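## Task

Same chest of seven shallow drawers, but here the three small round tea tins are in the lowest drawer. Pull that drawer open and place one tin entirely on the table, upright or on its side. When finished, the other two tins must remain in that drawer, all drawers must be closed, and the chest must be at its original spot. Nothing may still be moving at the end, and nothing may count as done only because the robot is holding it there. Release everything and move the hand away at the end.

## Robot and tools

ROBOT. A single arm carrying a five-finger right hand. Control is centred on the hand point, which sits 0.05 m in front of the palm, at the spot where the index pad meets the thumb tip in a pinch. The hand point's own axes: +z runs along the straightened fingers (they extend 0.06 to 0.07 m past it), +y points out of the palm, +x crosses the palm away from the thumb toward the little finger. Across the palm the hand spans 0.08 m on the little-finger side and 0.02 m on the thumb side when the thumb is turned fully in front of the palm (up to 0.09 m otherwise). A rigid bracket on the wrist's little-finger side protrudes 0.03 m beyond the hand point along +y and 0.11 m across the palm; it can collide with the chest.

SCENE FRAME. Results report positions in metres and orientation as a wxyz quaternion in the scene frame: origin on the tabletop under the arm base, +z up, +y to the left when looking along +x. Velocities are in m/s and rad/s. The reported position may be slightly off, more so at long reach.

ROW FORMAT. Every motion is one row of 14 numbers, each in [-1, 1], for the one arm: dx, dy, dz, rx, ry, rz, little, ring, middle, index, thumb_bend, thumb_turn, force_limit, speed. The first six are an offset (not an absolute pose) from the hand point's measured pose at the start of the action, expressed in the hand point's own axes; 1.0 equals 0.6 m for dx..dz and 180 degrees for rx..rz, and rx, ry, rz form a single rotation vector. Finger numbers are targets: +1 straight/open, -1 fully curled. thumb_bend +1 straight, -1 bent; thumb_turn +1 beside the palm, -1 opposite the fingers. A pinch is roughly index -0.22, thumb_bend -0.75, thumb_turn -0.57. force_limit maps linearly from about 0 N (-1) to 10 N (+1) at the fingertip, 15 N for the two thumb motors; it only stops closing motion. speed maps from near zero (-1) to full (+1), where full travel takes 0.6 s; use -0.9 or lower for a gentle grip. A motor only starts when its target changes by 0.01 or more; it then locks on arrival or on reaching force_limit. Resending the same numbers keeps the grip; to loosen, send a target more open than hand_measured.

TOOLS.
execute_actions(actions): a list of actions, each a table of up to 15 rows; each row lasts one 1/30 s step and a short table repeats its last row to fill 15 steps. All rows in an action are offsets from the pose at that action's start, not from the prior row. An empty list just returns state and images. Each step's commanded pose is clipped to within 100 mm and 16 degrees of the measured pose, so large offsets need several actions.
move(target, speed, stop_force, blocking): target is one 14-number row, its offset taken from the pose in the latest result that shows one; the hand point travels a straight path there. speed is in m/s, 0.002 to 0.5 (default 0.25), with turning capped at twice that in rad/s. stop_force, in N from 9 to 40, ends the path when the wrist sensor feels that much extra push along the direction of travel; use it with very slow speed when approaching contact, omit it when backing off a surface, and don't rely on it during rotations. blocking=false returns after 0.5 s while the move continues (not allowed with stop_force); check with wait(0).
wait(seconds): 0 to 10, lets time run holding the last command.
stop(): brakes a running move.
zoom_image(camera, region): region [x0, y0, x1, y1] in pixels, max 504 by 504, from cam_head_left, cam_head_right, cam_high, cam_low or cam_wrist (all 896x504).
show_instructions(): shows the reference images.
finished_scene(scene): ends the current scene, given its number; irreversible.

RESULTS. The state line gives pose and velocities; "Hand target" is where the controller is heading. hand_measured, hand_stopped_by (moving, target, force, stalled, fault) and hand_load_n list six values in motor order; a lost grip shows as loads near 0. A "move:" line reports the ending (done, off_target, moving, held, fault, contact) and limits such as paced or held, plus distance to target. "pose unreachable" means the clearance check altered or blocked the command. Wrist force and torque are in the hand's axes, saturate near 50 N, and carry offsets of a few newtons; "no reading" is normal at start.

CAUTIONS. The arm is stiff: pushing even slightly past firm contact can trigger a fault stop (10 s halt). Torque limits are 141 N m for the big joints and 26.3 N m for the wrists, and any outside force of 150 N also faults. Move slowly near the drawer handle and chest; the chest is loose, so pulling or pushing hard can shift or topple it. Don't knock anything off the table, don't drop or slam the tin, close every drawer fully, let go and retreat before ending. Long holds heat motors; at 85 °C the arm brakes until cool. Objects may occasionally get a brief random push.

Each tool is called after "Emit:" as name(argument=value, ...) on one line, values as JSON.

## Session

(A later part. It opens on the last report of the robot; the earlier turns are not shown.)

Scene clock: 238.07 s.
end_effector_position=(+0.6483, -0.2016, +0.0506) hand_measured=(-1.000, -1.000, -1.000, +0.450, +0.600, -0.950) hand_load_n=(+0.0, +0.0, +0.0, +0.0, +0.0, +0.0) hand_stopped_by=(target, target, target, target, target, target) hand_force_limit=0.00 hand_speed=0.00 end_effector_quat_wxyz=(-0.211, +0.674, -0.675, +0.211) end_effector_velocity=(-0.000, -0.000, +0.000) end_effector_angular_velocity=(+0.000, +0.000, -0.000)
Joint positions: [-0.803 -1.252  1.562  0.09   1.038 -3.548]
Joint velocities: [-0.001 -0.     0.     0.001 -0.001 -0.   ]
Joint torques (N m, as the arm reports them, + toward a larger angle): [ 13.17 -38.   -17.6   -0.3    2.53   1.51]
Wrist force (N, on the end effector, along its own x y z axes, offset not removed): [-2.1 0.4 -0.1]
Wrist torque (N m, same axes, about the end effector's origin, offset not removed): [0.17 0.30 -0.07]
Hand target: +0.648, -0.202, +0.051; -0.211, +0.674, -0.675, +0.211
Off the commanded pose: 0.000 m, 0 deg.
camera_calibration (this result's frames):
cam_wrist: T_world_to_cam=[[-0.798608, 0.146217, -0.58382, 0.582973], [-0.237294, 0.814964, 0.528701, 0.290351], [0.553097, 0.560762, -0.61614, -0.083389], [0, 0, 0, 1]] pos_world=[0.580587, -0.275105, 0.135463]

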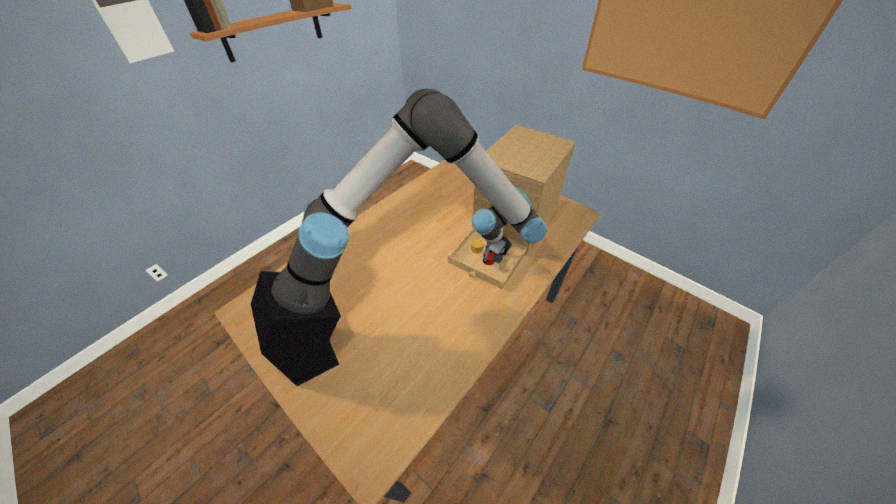

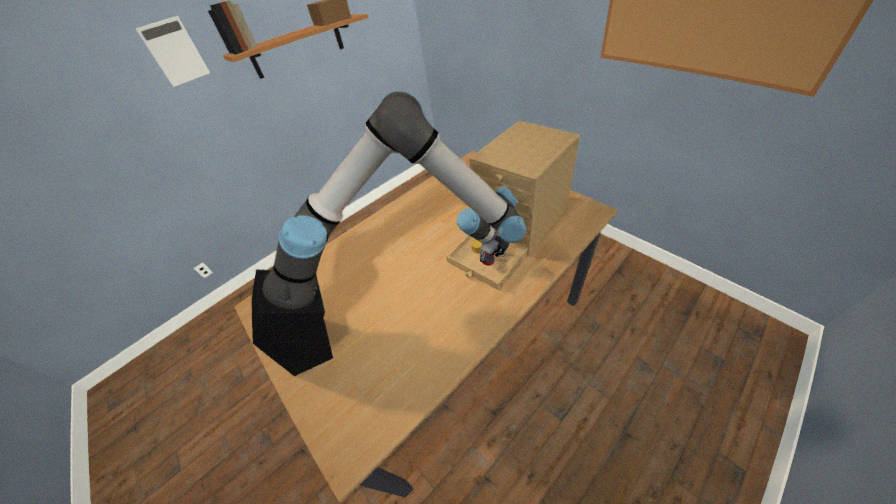

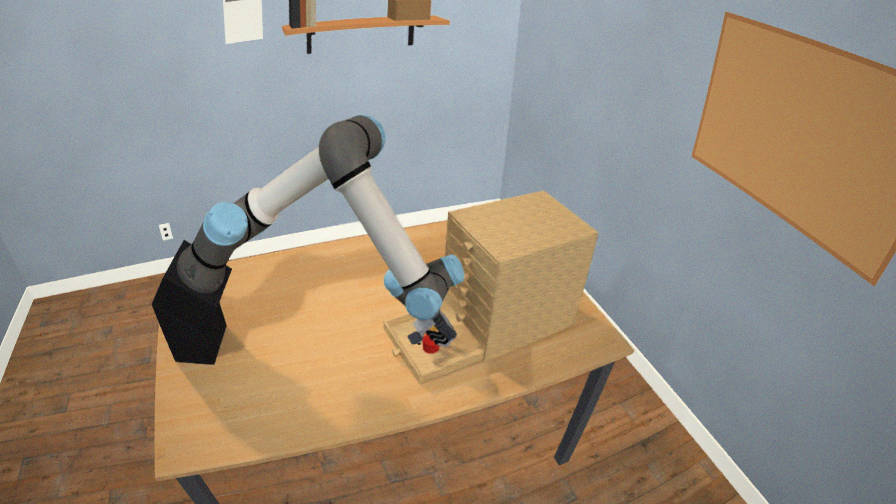

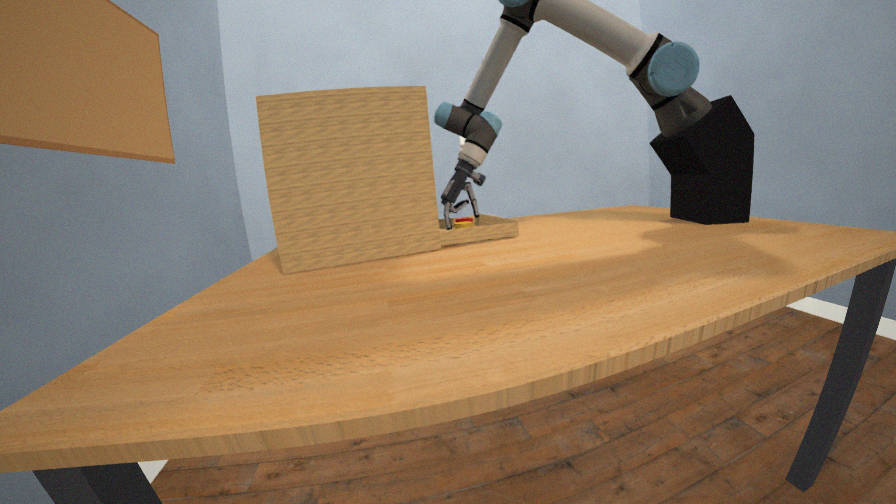

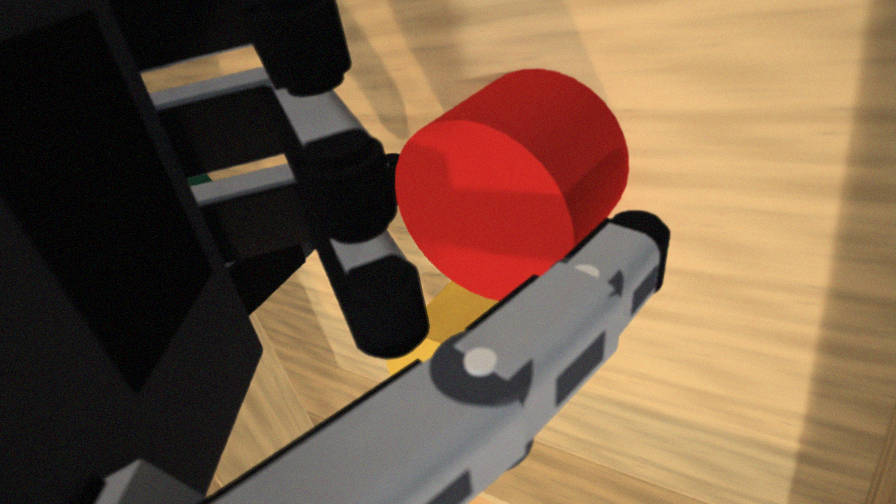

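Emit:
move(target=[0,0.0076,0.011,0,0,0,-1,-1,-1,0.45,0.6,-0.95,0,0], speed=0.01)

Emit:
execute_actions(actions=[[[0,0,0,0,0,0,-1,-1,-1,-0.3,-0.5,-0.95,0.6,-0.7]],[[0,0,0,0,0,0,-1,-1,-1,-0.3,-0.5,-0.95,0.6,-0.7]],[[0,0,0,0,0,0,-1,-1,-1,-0.3,-0.5,-0.95,0.6,-0.7]],[[0,0,0,0,0,0,-1,-1,-1,-0.3,-0.5,-0.95,0.6,-0.7]]])

Scene clock: 240.70 s.
end_effector_position=(+0.6483, -0.2015, +0.0429) hand_measured=(-1.000, -1.000, -1.000, +0.450, +0.600, -0.950) hand_load_n=(+0.0, +0.0, +0.0, +0.0, +0.0, +0.0) hand_stopped_by=(target, target, target, target, target, target) hand_force_limit=0.00 hand_speed=0.00 end_effector_quat_wxyz=(-0.211, +0.674, -0.675, +0.211) end_effector_velocity=(-0.000, -0.001, -0.003) end_effector_angular_velocity=(-0.001, +0.000, -0.001)
Joint positions: [-0.799 -1.237  1.558  0.078  1.041 -3.546]
Joint velocities: [ 0.     0.005 -0.001 -0.004  0.001  0.   ]
Joint torques (N m, as the arm reports them, + toward a larger angle): [ 13.15 -37.22 -19.62  -0.29   2.48   1.62]
Wrist force (N, on the end effector, along its own x y z axes, offset not removed): [-1.3 1.7 2.0]
Wrist torque (N m, same axes, about the end effector's origin, offset not removed): [0.18 0.11 0.03]
Hand target: +0.648, -0.202, +0.043; -0.211, +0.674, -0.675, +0.211
Off the commanded pose: 0.000 m, 0 deg.
move: done
camera_calibration (this result's frames):
cam_wrist: T_world_to_cam=[[-0.798614, 0.146217, -0.583812, 0.57848], [-0.237292, 0.814961, 0.528707, 0.294408], [0.55309, 0.560767, -0.616143, -0.0881384], [0, 0, 0, 1]] pos_world=[0.580591, -0.27509, 0.127762]

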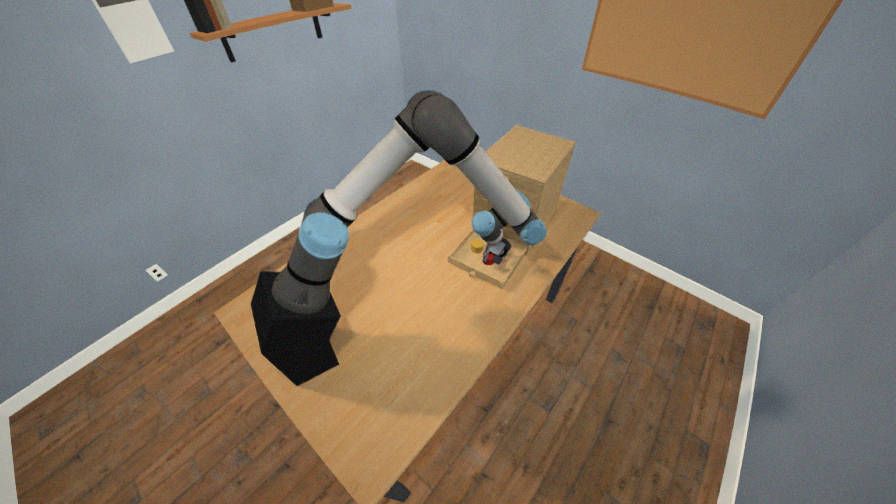

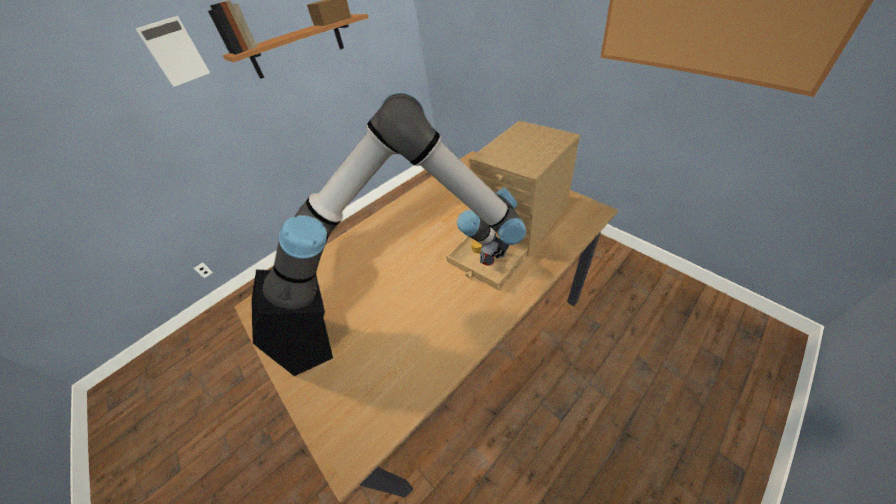

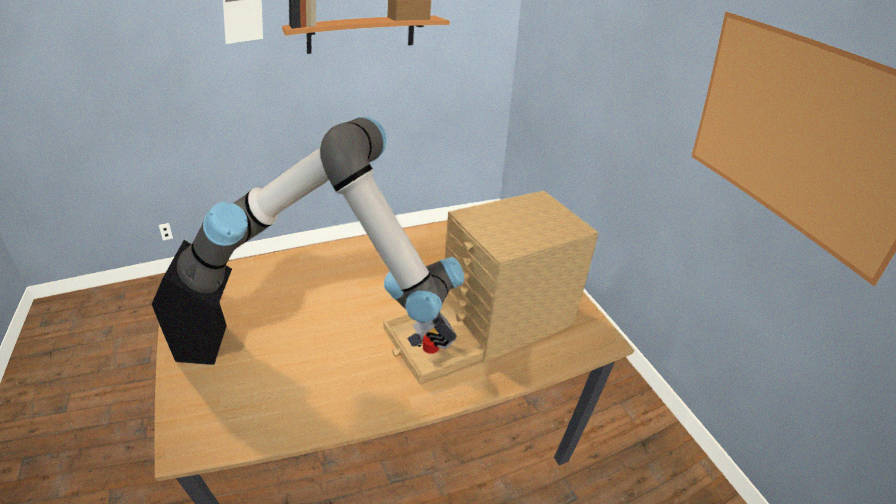

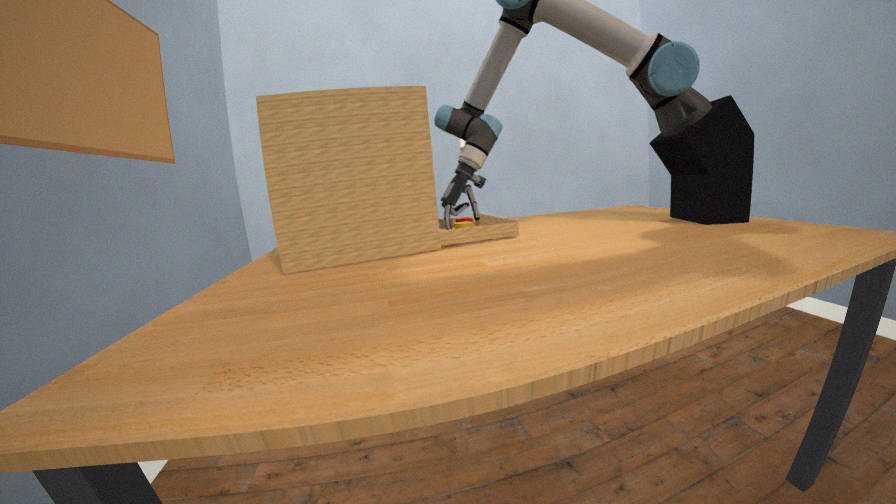

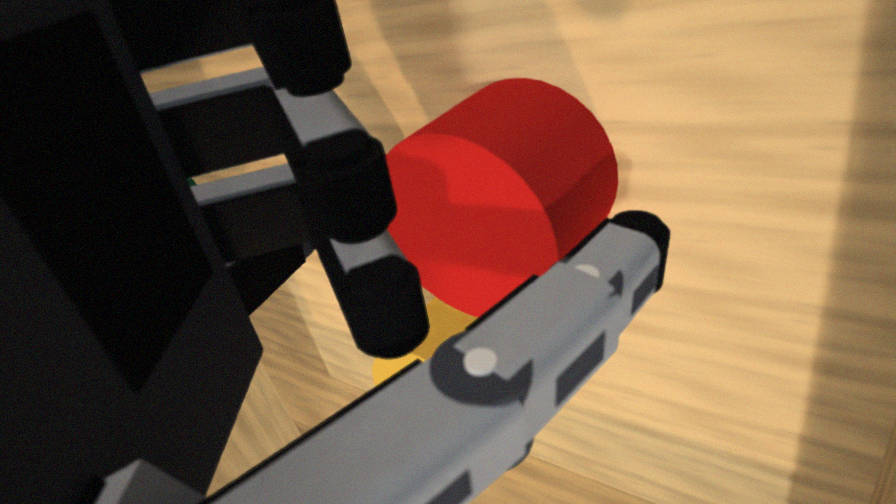

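Scene clock: 242.70 s.
end_effector_position=(+0.6483, -0.2015, +0.0428) hand_measured=(-1.000, -1.000, -1.000, +0.142, +0.336, -0.950) hand_load_n=(+0.0, +0.0, +0.0, +12.5, +12.0, -0.5) hand_stopped_by=(target, target, target, force, force, target) hand_force_limit=0.60 hand_speed=-0.70 end_effector_quat_wxyz=(-0.211, +0.674, -0.675, +0.211) end_effector_velocity=(-0.000, -0.001, -0.000) end_effector_angular_velocity=(-0.001, +0.001, -0.001)
Joint positions: [-0.799 -1.236  1.558  0.078  1.041 -3.546]
Joint velocities: [-0.001  0.    -0.001  0.     0.001 -0.   ]
Joint torques (N m, as the arm reports them, + toward a larger angle): [  6.42 -48.69  -8.03   1.9   -0.2    0.37]
Wrist force (N, on the end effector, along its own x y z axes, offset not removed): [-2.2 0.8 -2.6]
Wrist torque (N m, same axes, about the end effector's origin, offset not removed): [0.45 0.30 -0.05]
Hand target: +0.648, -0.202, +0.043; -0.211, +0.674, -0.675, +0.211
Off the commanded pose: 0.000 m, 0 deg.
camera_calibration (this result's frames):
cam_wrist: T_world_to_cam=[[-0.798642, 0.146252, -0.583764, 0.578469], [-0.237251, 0.814944, 0.528751, 0.294391], [0.553066, 0.560782, -0.616151, -0.088163], [0, 0, 0, 1]] pos_world=[0.580594, -0.275074, 0.127709]

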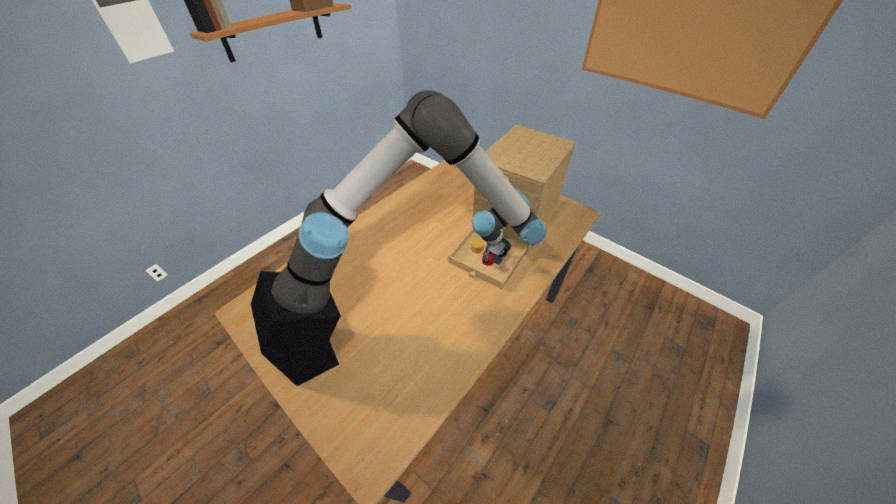

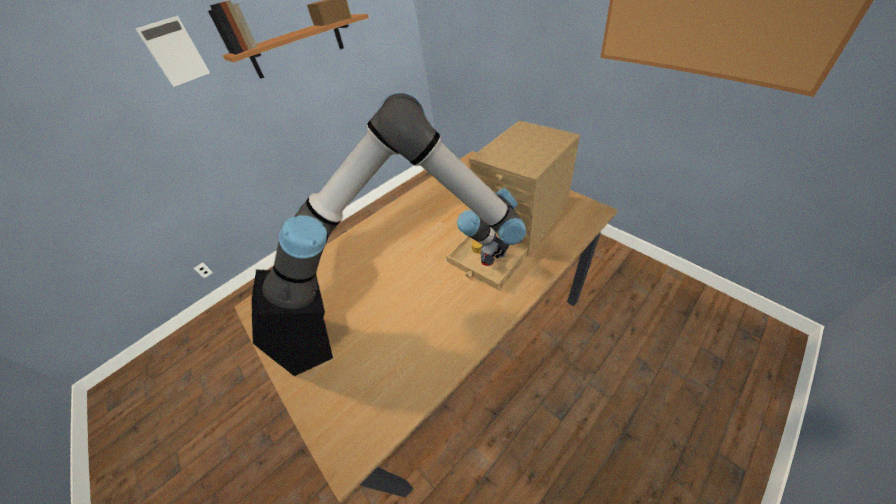

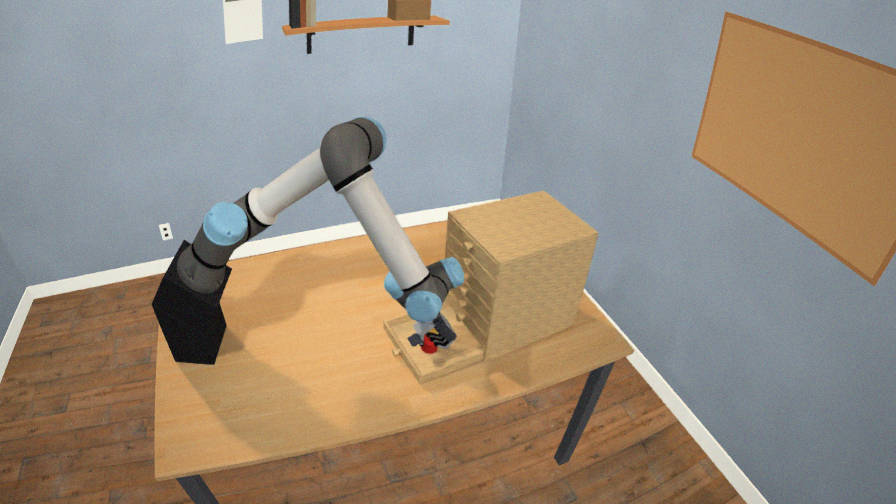

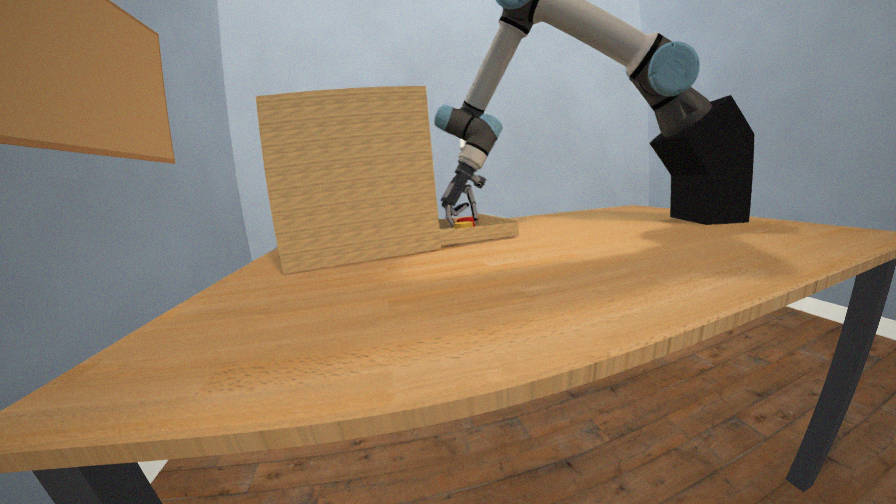

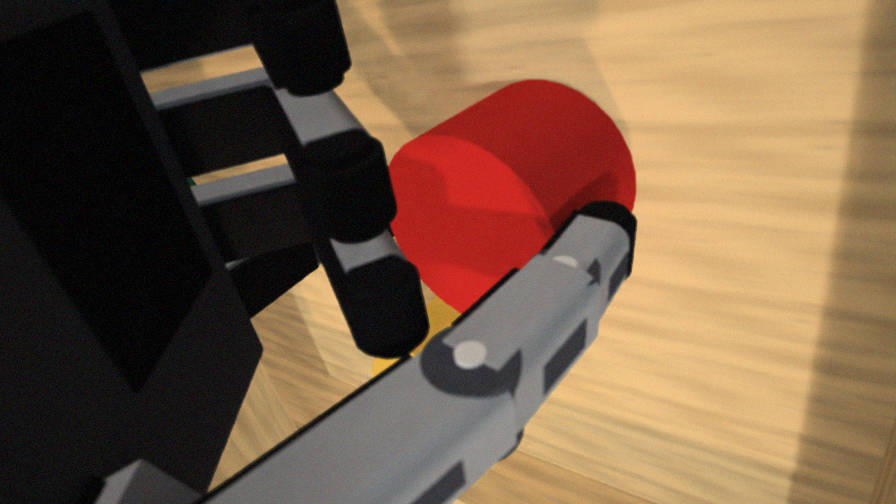

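Gripped. Lift 9 cm.

Emit:
move(target=[0,-0.0855,-0.123,0,0,0,-1,-1,-1,-0.3,-0.5,-0.95,0.6,-0.7], speed=0.04)

Scene clock: 246.03 s.
end_effector_position=(+0.6485, -0.2017, +0.1325) hand_measured=(-1.000, -1.000, -1.000, +0.142, +0.336, -0.950) hand_load_n=(+0.0, +0.0, +0.0, +13.5, +11.0, -0.5) hand_stopped_by=(target, target, target, force, force, target) hand_force_limit=0.60 hand_speed=-0.70 end_effector_quat_wxyz=(-0.211, +0.674, -0.675, +0.211) end_effector_velocity=(-0.000, -0.001, +0.003) end_effector_angular_velocity=(-0.001, -0.000, -0.000)
Joint positions: [-0.846 -1.402  1.581  0.232  0.998 -3.568]
Joint velocities: [-0.003 -0.005  0.     0.005 -0.002 -0.001]
Joint torques (N m, as the arm reports them, + toward a larger angle): [ -9.04 -49.88  -2.47   2.78  -3.82  -1.73]
Wrist force (N, on the end effector, along its own x y z axes, offset not removed): [-2.3 2.4 1.7]
Wrist torque (N m, same axes, about the end effector's origin, offset not removed): [0.33 0.37 -0.09]
Hand target: +0.648, -0.202, +0.133; -0.211, +0.674, -0.675, +0.211
Off the commanded pose: 0.000 m, 0 deg.
move: done
camera_calibration (this result's frames):
cam_wrist: T_world_to_cam=[[-0.798616, 0.146269, -0.583796, 0.630933], [-0.237251, 0.814953, 0.528737, 0.247168], [0.553104, 0.560764, -0.616133, -0.0329775], [0, 0, 0, 1]] pos_world=[0.580754, -0.275223, 0.21733]

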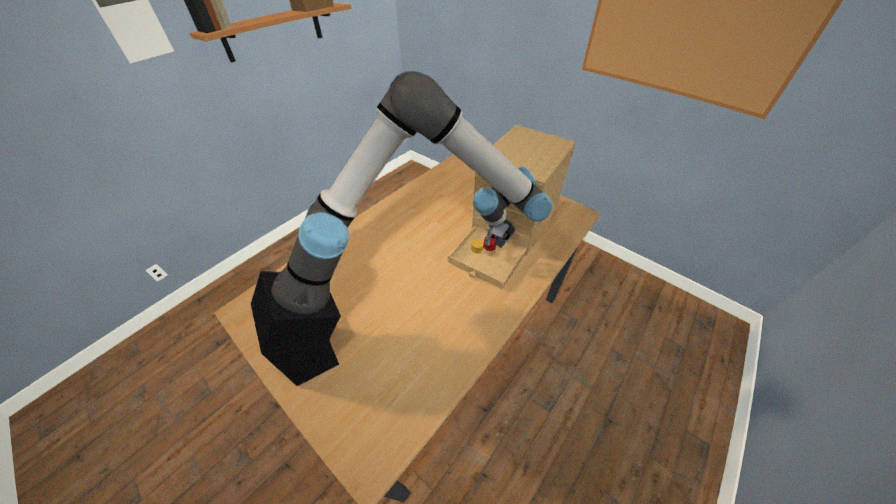

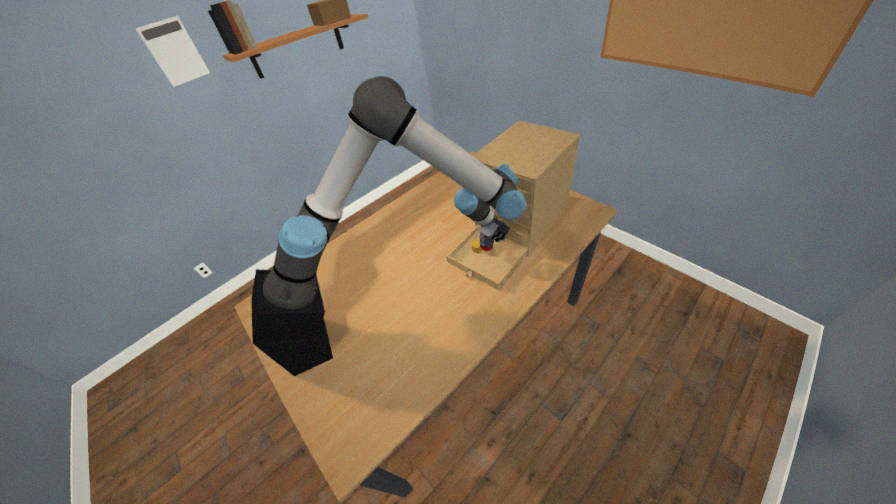

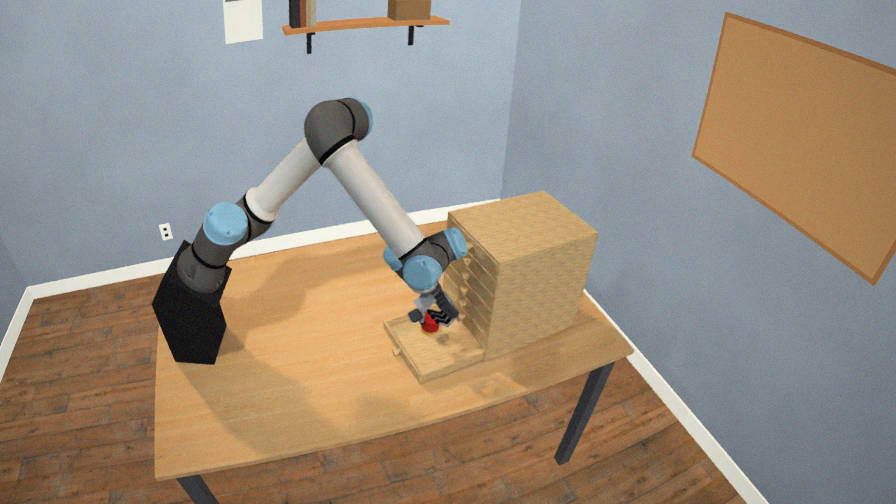

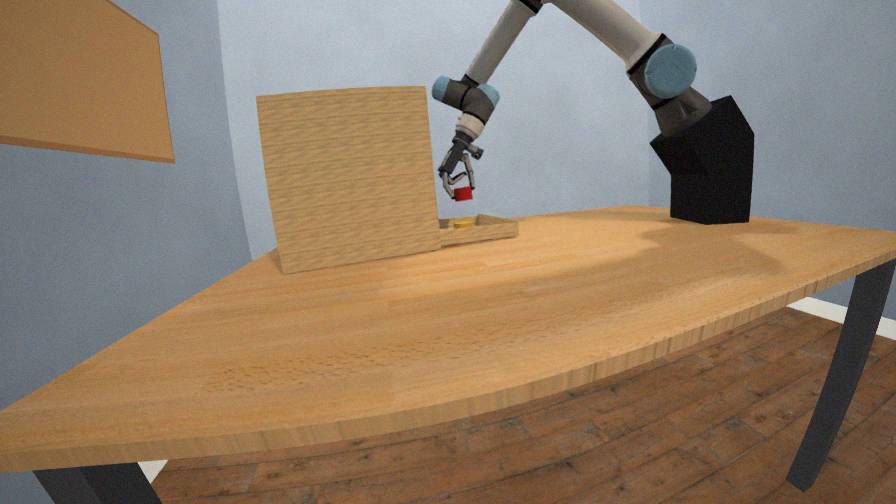

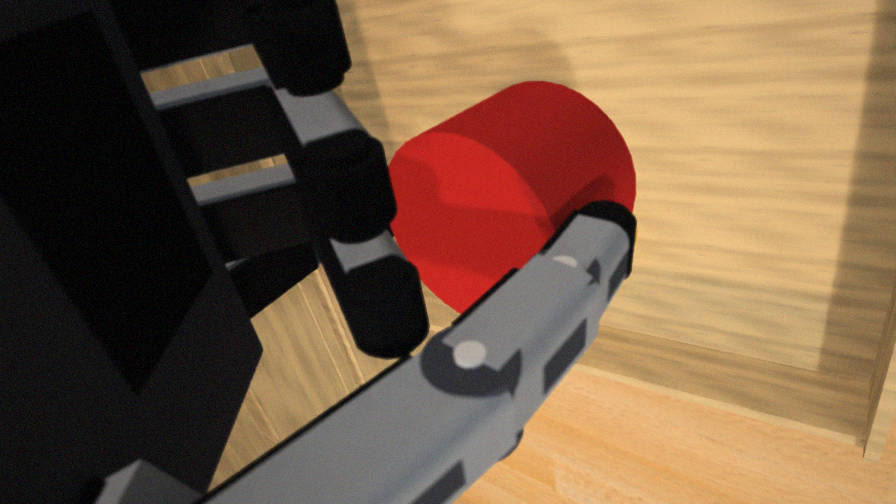

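Emit:
move(target=[-0.437,0.2025,-0.14,0,0,0,-1,-1,-1,-0.3,-0.5,-0.95,0.6,-0.7], speed=0.12)

Emit:
move(target=[0,0.089,0.128,0,0,0,-1,-1,-1,-0.3,-0.5,-0.95,0.6,-0.7], speed=0.05)

Scene clock: 251.33 s.
end_effector_position=(+0.5018, +0.0609, +0.1326) hand_measured=(-1.000, -1.000, -1.000, +0.142, +0.336, -0.950) hand_load_n=(+0.0, +0.0, +0.0, +13.5, +11.0, -0.5) hand_stopped_by=(target, target, target, force, force, target) hand_force_limit=0.60 hand_speed=-0.70 end_effector_quat_wxyz=(-0.211, +0.675, -0.675, +0.211) end_effector_velocity=(-0.001, +0.003, -0.000) end_effector_angular_velocity=(+0.001, +0.001, +0.000)
Joint positions: [-0.342 -1.646  2.192 -0.2    1.468 -3.373]
Joint velocities: [ 0.01   0.002  0.002 -0.003  0.009  0.003]
Joint torques (N m, as the arm reports them, + toward a larger angle): [ 20.39 -21.67   2.76  -0.61   3.03   1.49]
Wrist force (N, on the end effector, along its own x y z axes, offset not removed): [-1.2 1.8 2.6]
Wrist torque (N m, same axes, about the end effector's origin, offset not removed): [0.20 0.16 0.03]
Hand target: +0.502, +0.061, +0.133; -0.211, +0.675, -0.675, +0.211
Off the commanded pose: 0.001 m, 0 deg.
move: done
camera_calibration (this result's frames):
cam_wrist: T_world_to_cam=[[-0.798775, 0.14615, -0.583608, 0.475538], [-0.237338, 0.814826, 0.528894, -0.00167051], [0.552837, 0.56098, -0.616176, -0.0988698], [0, 0, 0, 1]] pos_world=[0.43411, -0.0126748, 0.21749]

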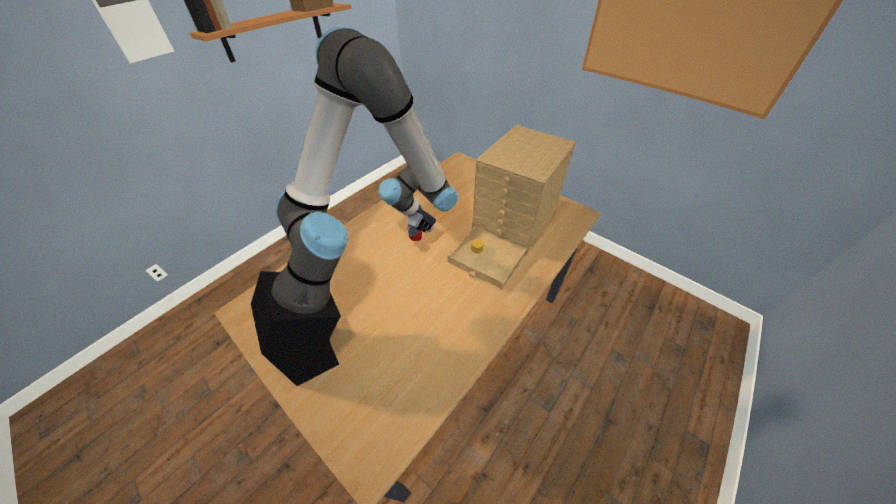

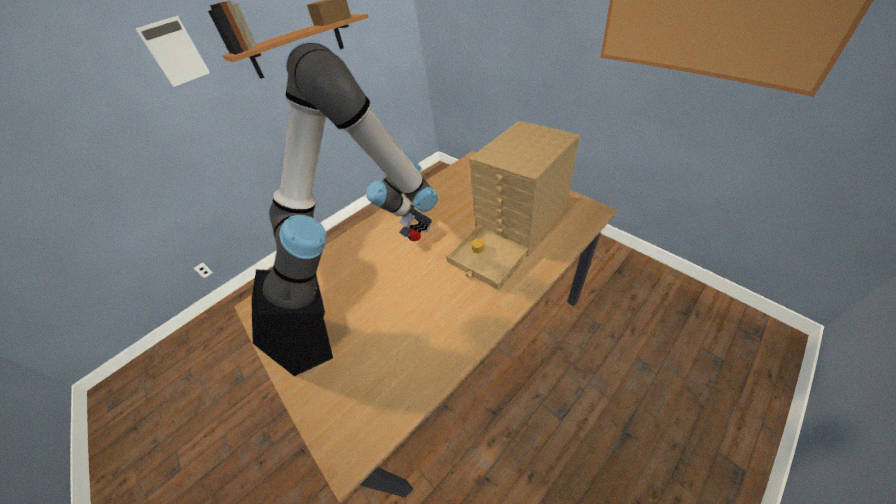

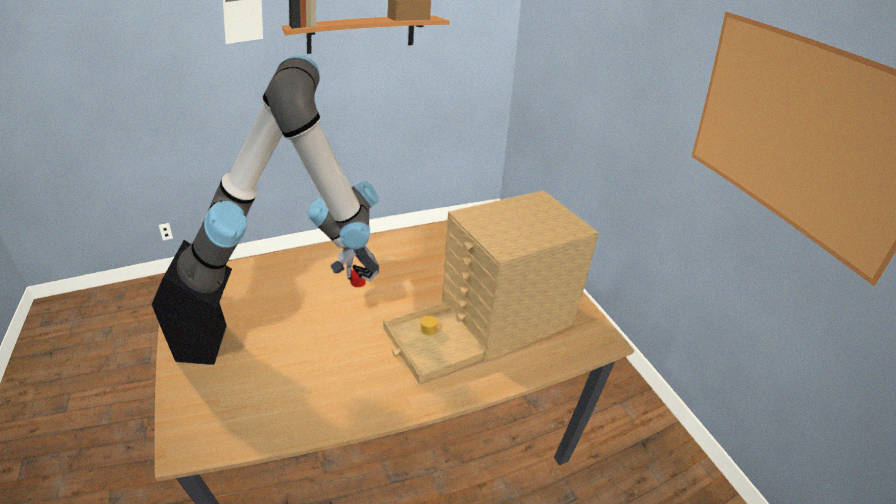

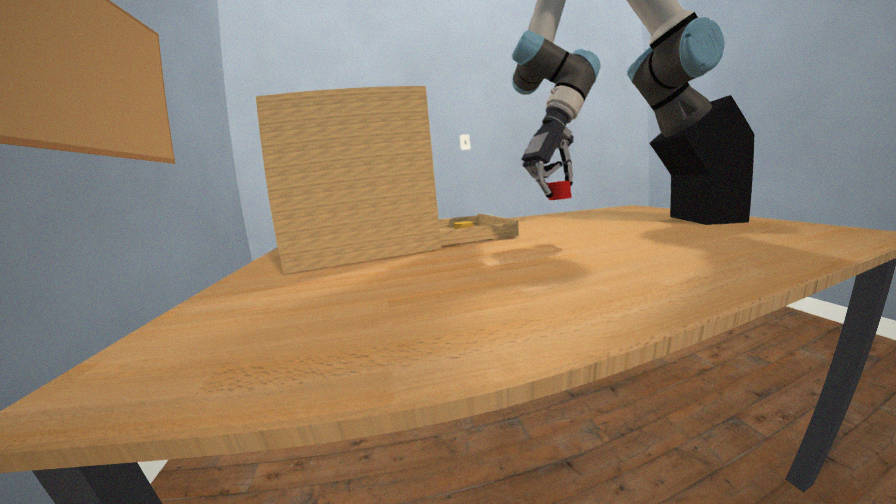

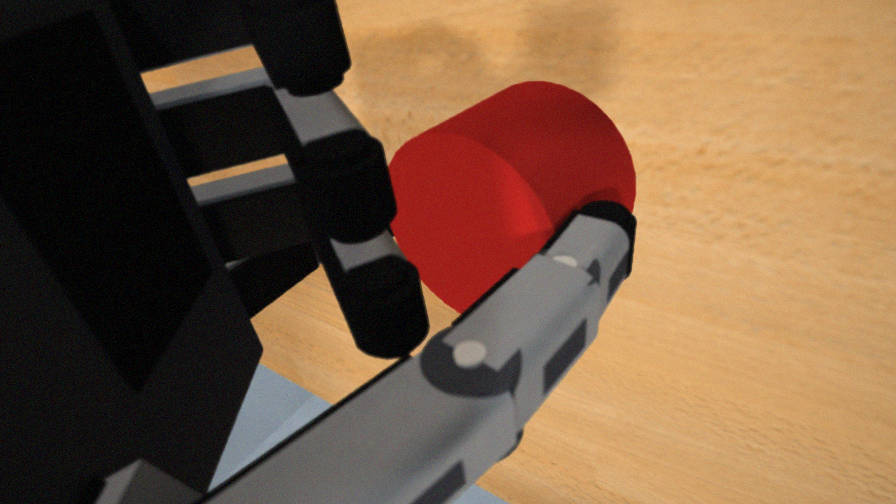

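Scene clock: 253.63 s.
end_effector_position=(+0.5016, +0.0610, +0.0393) hand_measured=(-1.000, -1.000, -1.000, +0.142, +0.336, -0.950) hand_load_n=(+0.0, +0.0, +0.0, +13.5, +11.0, -0.5) hand_stopped_by=(target, target, target, force, force, target) hand_force_limit=0.60 hand_speed=-0.70 end_effector_quat_wxyz=(-0.211, +0.675, -0.675, +0.211) end_effector_velocity=(+0.000, +0.000, -0.003) end_effector_angular_velocity=(-0.000, -0.000, -0.000)
Joint positions: [-0.356 -1.393  2.163 -0.425  1.455 -3.377]
Joint velocities: [ 0.001  0.008 -0.002 -0.006  0.001  0.   ]
Joint torques (N m, as the arm reports them, + toward a larger angle): [ -1.57 -24.38 -11.55  -0.7   -3.43  -1.98]
Wrist force (N, on the end effector, along its own x y z axes, offset not removed): [-2.3 0.5 2.7]
Wrist torque (N m, same axes, about the end effector's origin, offset not removed): [0.01 0.24 -0.08]
Hand target: +0.502, +0.061, +0.039; -0.211, +0.675, -0.675, +0.211
Off the commanded pose: 0.000 m, 0 deg.
move: done
camera_calibration (this result's frames):
cam_wrist: T_world_to_cam=[[-0.798782, 0.146151, -0.583599, 0.420866], [-0.237335, 0.814822, 0.528901, 0.0475317], [0.552829, 0.560985, -0.616178, -0.156331], [0, 0, 0, 1]] pos_world=[0.433885, -0.0125403, 0.124149]

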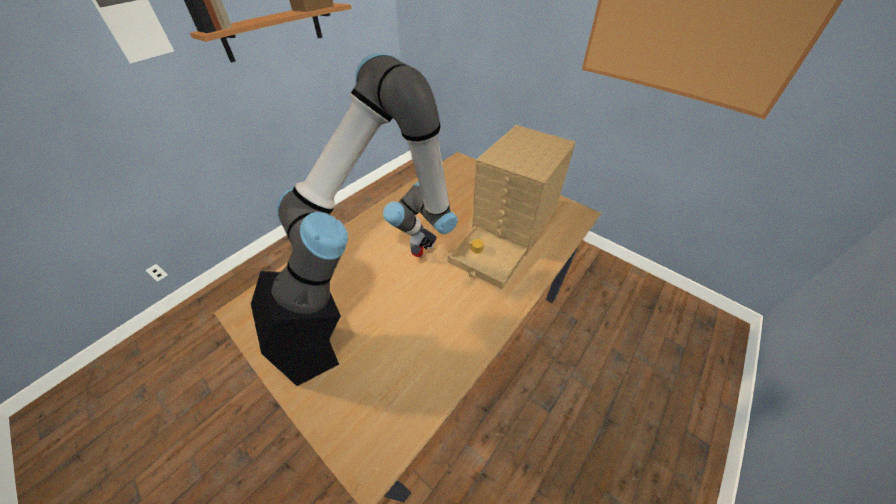

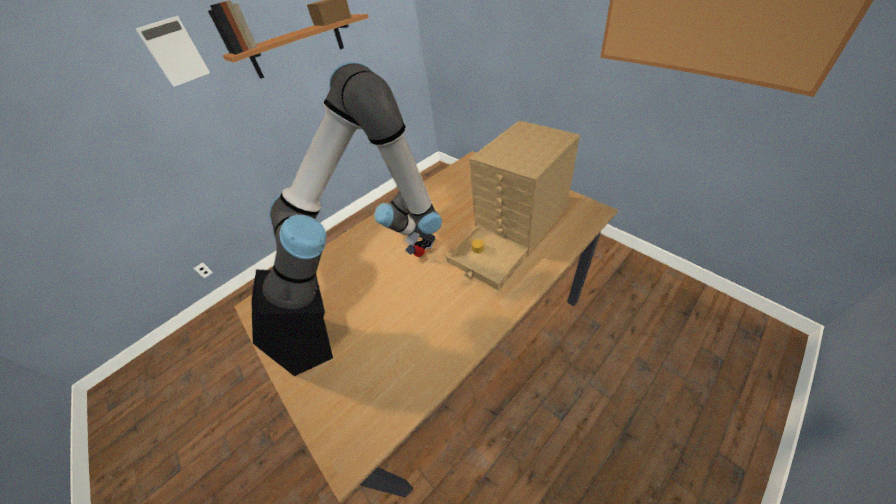

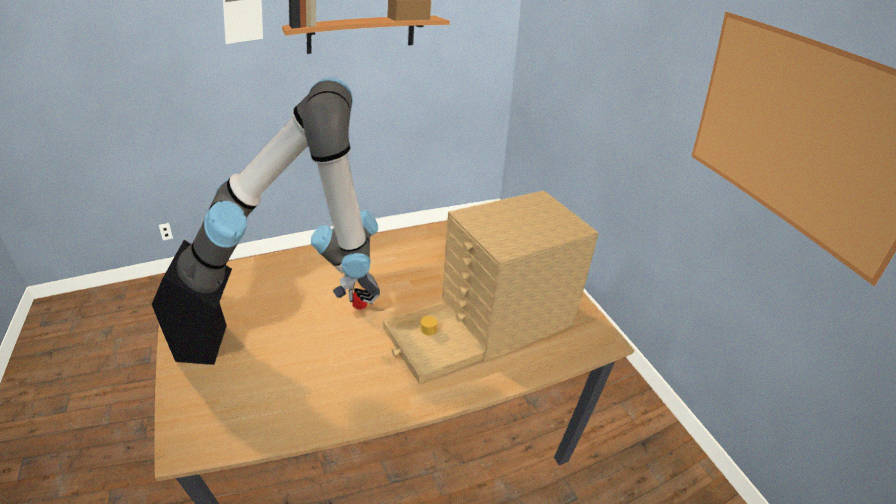

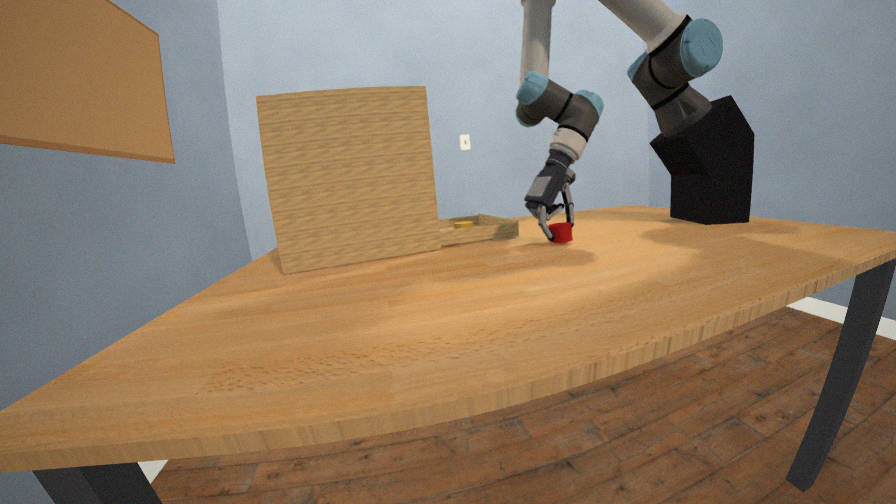

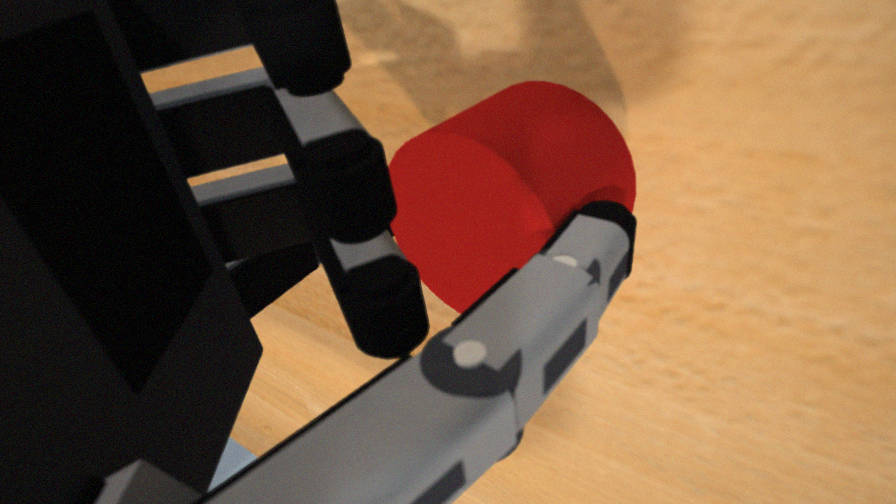

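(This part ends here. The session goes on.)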